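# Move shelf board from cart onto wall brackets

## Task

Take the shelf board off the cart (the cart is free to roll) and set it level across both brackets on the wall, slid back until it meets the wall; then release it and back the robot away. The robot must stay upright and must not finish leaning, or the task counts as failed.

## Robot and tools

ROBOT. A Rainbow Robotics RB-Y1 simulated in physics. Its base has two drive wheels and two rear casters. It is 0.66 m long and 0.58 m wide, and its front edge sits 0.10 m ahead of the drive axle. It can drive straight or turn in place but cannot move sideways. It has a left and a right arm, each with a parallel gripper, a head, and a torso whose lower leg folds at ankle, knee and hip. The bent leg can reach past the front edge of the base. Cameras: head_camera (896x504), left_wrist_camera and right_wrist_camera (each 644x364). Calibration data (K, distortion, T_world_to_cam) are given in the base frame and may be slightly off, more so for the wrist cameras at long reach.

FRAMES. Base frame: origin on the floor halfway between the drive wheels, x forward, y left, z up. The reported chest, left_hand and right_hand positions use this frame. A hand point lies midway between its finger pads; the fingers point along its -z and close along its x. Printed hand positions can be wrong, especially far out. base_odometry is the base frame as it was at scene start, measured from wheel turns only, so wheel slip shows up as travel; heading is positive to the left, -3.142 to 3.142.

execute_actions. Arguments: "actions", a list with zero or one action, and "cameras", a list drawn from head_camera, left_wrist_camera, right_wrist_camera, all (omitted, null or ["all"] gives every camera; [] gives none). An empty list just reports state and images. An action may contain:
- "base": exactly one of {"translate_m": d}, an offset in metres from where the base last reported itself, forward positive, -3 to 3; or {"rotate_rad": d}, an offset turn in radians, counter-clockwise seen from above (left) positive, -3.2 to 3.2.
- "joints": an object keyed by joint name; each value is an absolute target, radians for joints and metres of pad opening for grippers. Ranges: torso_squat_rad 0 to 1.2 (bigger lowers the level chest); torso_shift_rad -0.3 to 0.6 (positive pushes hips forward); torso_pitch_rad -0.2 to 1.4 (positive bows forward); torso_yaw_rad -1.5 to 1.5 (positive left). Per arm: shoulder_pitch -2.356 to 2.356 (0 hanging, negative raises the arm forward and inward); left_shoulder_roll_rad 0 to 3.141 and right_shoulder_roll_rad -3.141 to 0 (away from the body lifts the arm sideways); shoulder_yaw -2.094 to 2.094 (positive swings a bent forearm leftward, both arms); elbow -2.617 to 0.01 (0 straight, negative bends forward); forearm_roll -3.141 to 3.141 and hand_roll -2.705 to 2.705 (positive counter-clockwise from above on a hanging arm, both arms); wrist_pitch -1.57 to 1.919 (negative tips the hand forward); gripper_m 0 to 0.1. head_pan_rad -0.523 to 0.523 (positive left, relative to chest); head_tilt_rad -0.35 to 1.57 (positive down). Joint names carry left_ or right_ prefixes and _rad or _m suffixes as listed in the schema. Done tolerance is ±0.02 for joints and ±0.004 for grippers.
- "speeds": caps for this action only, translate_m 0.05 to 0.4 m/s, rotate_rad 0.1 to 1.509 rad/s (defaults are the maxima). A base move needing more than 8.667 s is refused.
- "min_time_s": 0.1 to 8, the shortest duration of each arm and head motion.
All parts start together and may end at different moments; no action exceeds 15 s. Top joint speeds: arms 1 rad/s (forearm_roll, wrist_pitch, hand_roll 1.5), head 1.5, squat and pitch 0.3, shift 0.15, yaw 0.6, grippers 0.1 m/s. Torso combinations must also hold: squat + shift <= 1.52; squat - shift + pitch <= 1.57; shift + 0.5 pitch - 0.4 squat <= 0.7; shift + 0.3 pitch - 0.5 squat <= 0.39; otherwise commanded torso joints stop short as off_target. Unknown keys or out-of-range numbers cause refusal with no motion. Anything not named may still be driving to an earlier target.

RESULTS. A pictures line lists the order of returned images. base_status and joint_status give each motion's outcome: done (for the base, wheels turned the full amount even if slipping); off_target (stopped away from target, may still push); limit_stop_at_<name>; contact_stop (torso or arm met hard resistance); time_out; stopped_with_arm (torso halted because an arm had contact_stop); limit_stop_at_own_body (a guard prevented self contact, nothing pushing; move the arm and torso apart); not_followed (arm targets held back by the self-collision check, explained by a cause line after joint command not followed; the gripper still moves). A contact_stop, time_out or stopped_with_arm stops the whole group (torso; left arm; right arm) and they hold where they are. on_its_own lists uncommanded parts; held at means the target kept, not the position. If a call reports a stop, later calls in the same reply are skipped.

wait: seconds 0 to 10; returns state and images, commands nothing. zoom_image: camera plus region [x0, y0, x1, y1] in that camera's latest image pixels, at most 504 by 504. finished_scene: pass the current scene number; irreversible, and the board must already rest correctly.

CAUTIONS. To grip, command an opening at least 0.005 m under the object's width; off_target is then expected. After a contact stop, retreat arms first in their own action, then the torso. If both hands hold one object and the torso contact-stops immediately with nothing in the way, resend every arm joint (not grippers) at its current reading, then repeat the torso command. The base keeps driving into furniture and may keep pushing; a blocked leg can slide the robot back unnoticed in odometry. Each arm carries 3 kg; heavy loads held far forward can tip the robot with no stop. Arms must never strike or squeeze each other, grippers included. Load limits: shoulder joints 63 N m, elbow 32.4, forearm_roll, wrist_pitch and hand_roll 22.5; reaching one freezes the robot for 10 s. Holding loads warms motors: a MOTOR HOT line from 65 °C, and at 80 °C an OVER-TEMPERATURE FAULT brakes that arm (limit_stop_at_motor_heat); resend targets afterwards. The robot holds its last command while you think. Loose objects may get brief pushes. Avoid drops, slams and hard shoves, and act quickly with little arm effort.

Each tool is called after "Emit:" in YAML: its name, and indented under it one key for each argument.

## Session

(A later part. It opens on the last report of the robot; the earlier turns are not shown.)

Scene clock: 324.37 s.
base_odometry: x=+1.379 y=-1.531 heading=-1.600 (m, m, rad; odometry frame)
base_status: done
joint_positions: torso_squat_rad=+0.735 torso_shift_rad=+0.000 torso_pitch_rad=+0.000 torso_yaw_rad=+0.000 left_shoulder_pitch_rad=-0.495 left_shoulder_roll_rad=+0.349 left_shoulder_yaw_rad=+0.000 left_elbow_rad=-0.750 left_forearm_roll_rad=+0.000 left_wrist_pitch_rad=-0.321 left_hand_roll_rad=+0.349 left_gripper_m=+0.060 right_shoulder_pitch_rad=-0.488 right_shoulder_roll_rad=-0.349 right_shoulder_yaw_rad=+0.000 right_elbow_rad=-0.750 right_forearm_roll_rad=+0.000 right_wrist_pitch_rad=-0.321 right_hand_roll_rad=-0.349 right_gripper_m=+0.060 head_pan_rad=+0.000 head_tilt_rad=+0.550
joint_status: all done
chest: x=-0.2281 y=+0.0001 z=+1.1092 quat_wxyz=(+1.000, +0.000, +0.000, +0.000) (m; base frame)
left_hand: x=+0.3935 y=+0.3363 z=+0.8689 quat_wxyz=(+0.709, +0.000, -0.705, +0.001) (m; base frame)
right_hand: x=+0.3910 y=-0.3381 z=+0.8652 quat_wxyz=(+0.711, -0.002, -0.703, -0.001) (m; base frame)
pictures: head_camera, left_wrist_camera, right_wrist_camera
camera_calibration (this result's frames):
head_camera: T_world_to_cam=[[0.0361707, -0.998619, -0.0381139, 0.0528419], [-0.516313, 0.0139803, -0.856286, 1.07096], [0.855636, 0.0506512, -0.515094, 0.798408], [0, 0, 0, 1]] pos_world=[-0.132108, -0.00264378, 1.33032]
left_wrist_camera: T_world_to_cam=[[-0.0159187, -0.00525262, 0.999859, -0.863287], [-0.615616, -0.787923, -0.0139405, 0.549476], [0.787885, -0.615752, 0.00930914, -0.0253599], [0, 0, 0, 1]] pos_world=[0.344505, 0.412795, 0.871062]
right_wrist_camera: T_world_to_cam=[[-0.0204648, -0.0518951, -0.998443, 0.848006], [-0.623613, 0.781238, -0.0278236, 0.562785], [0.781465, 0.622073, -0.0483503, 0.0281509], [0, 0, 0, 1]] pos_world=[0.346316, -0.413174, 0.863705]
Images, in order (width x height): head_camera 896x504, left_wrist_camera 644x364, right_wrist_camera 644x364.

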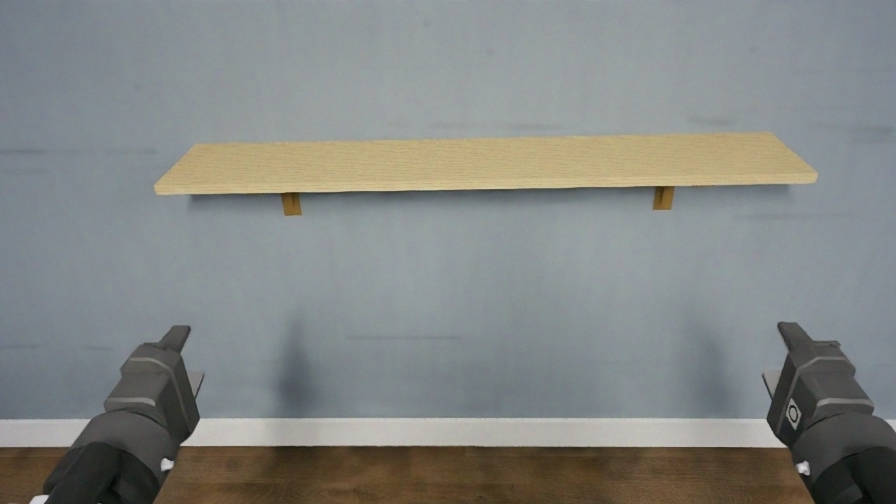

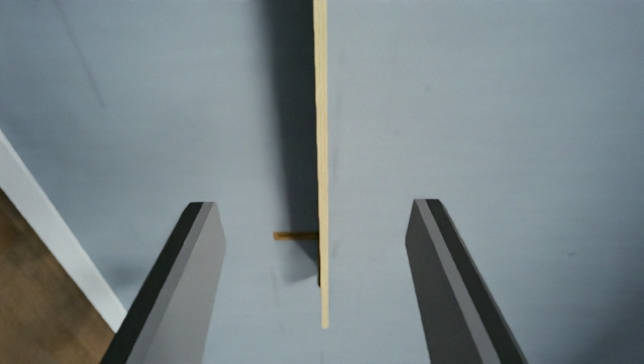

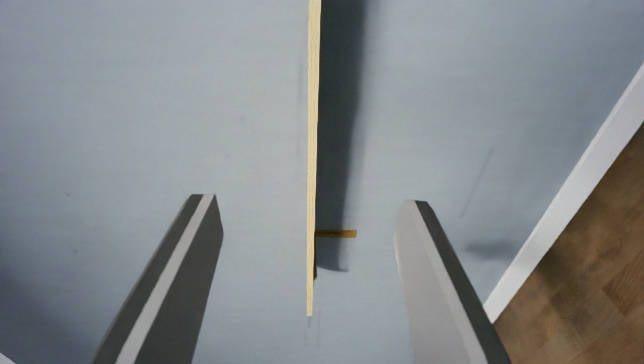

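Emit:
zoom_image:
  camera: "head_camera"
  region: [140, 120, 440, 230]

Emit:
zoom_image:
  camera: "head_camera"
  region: [560, 120, 860, 230]

Region (140, 120, 440, 230) of head_camera's 896x504 image, scaled by 1.680, with more detail than that image has; it fills the top 185 rows of this view, and the rest is white.

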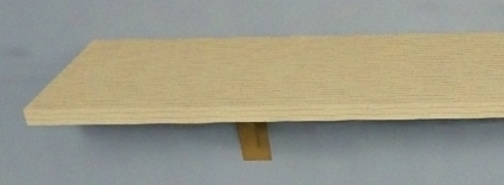

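Region (560, 120, 860, 230) of head_camera's 896x504 image, scaled by 1.680, with more detail than that image has; it fills the top 185 rows of this view, and the rest is white.

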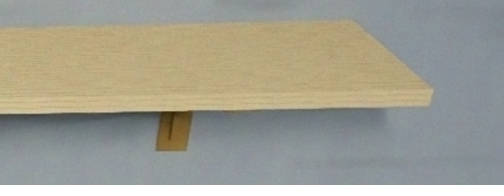

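Emit:
finished_scene:
  scene: 1

The scene is finished: the task was done.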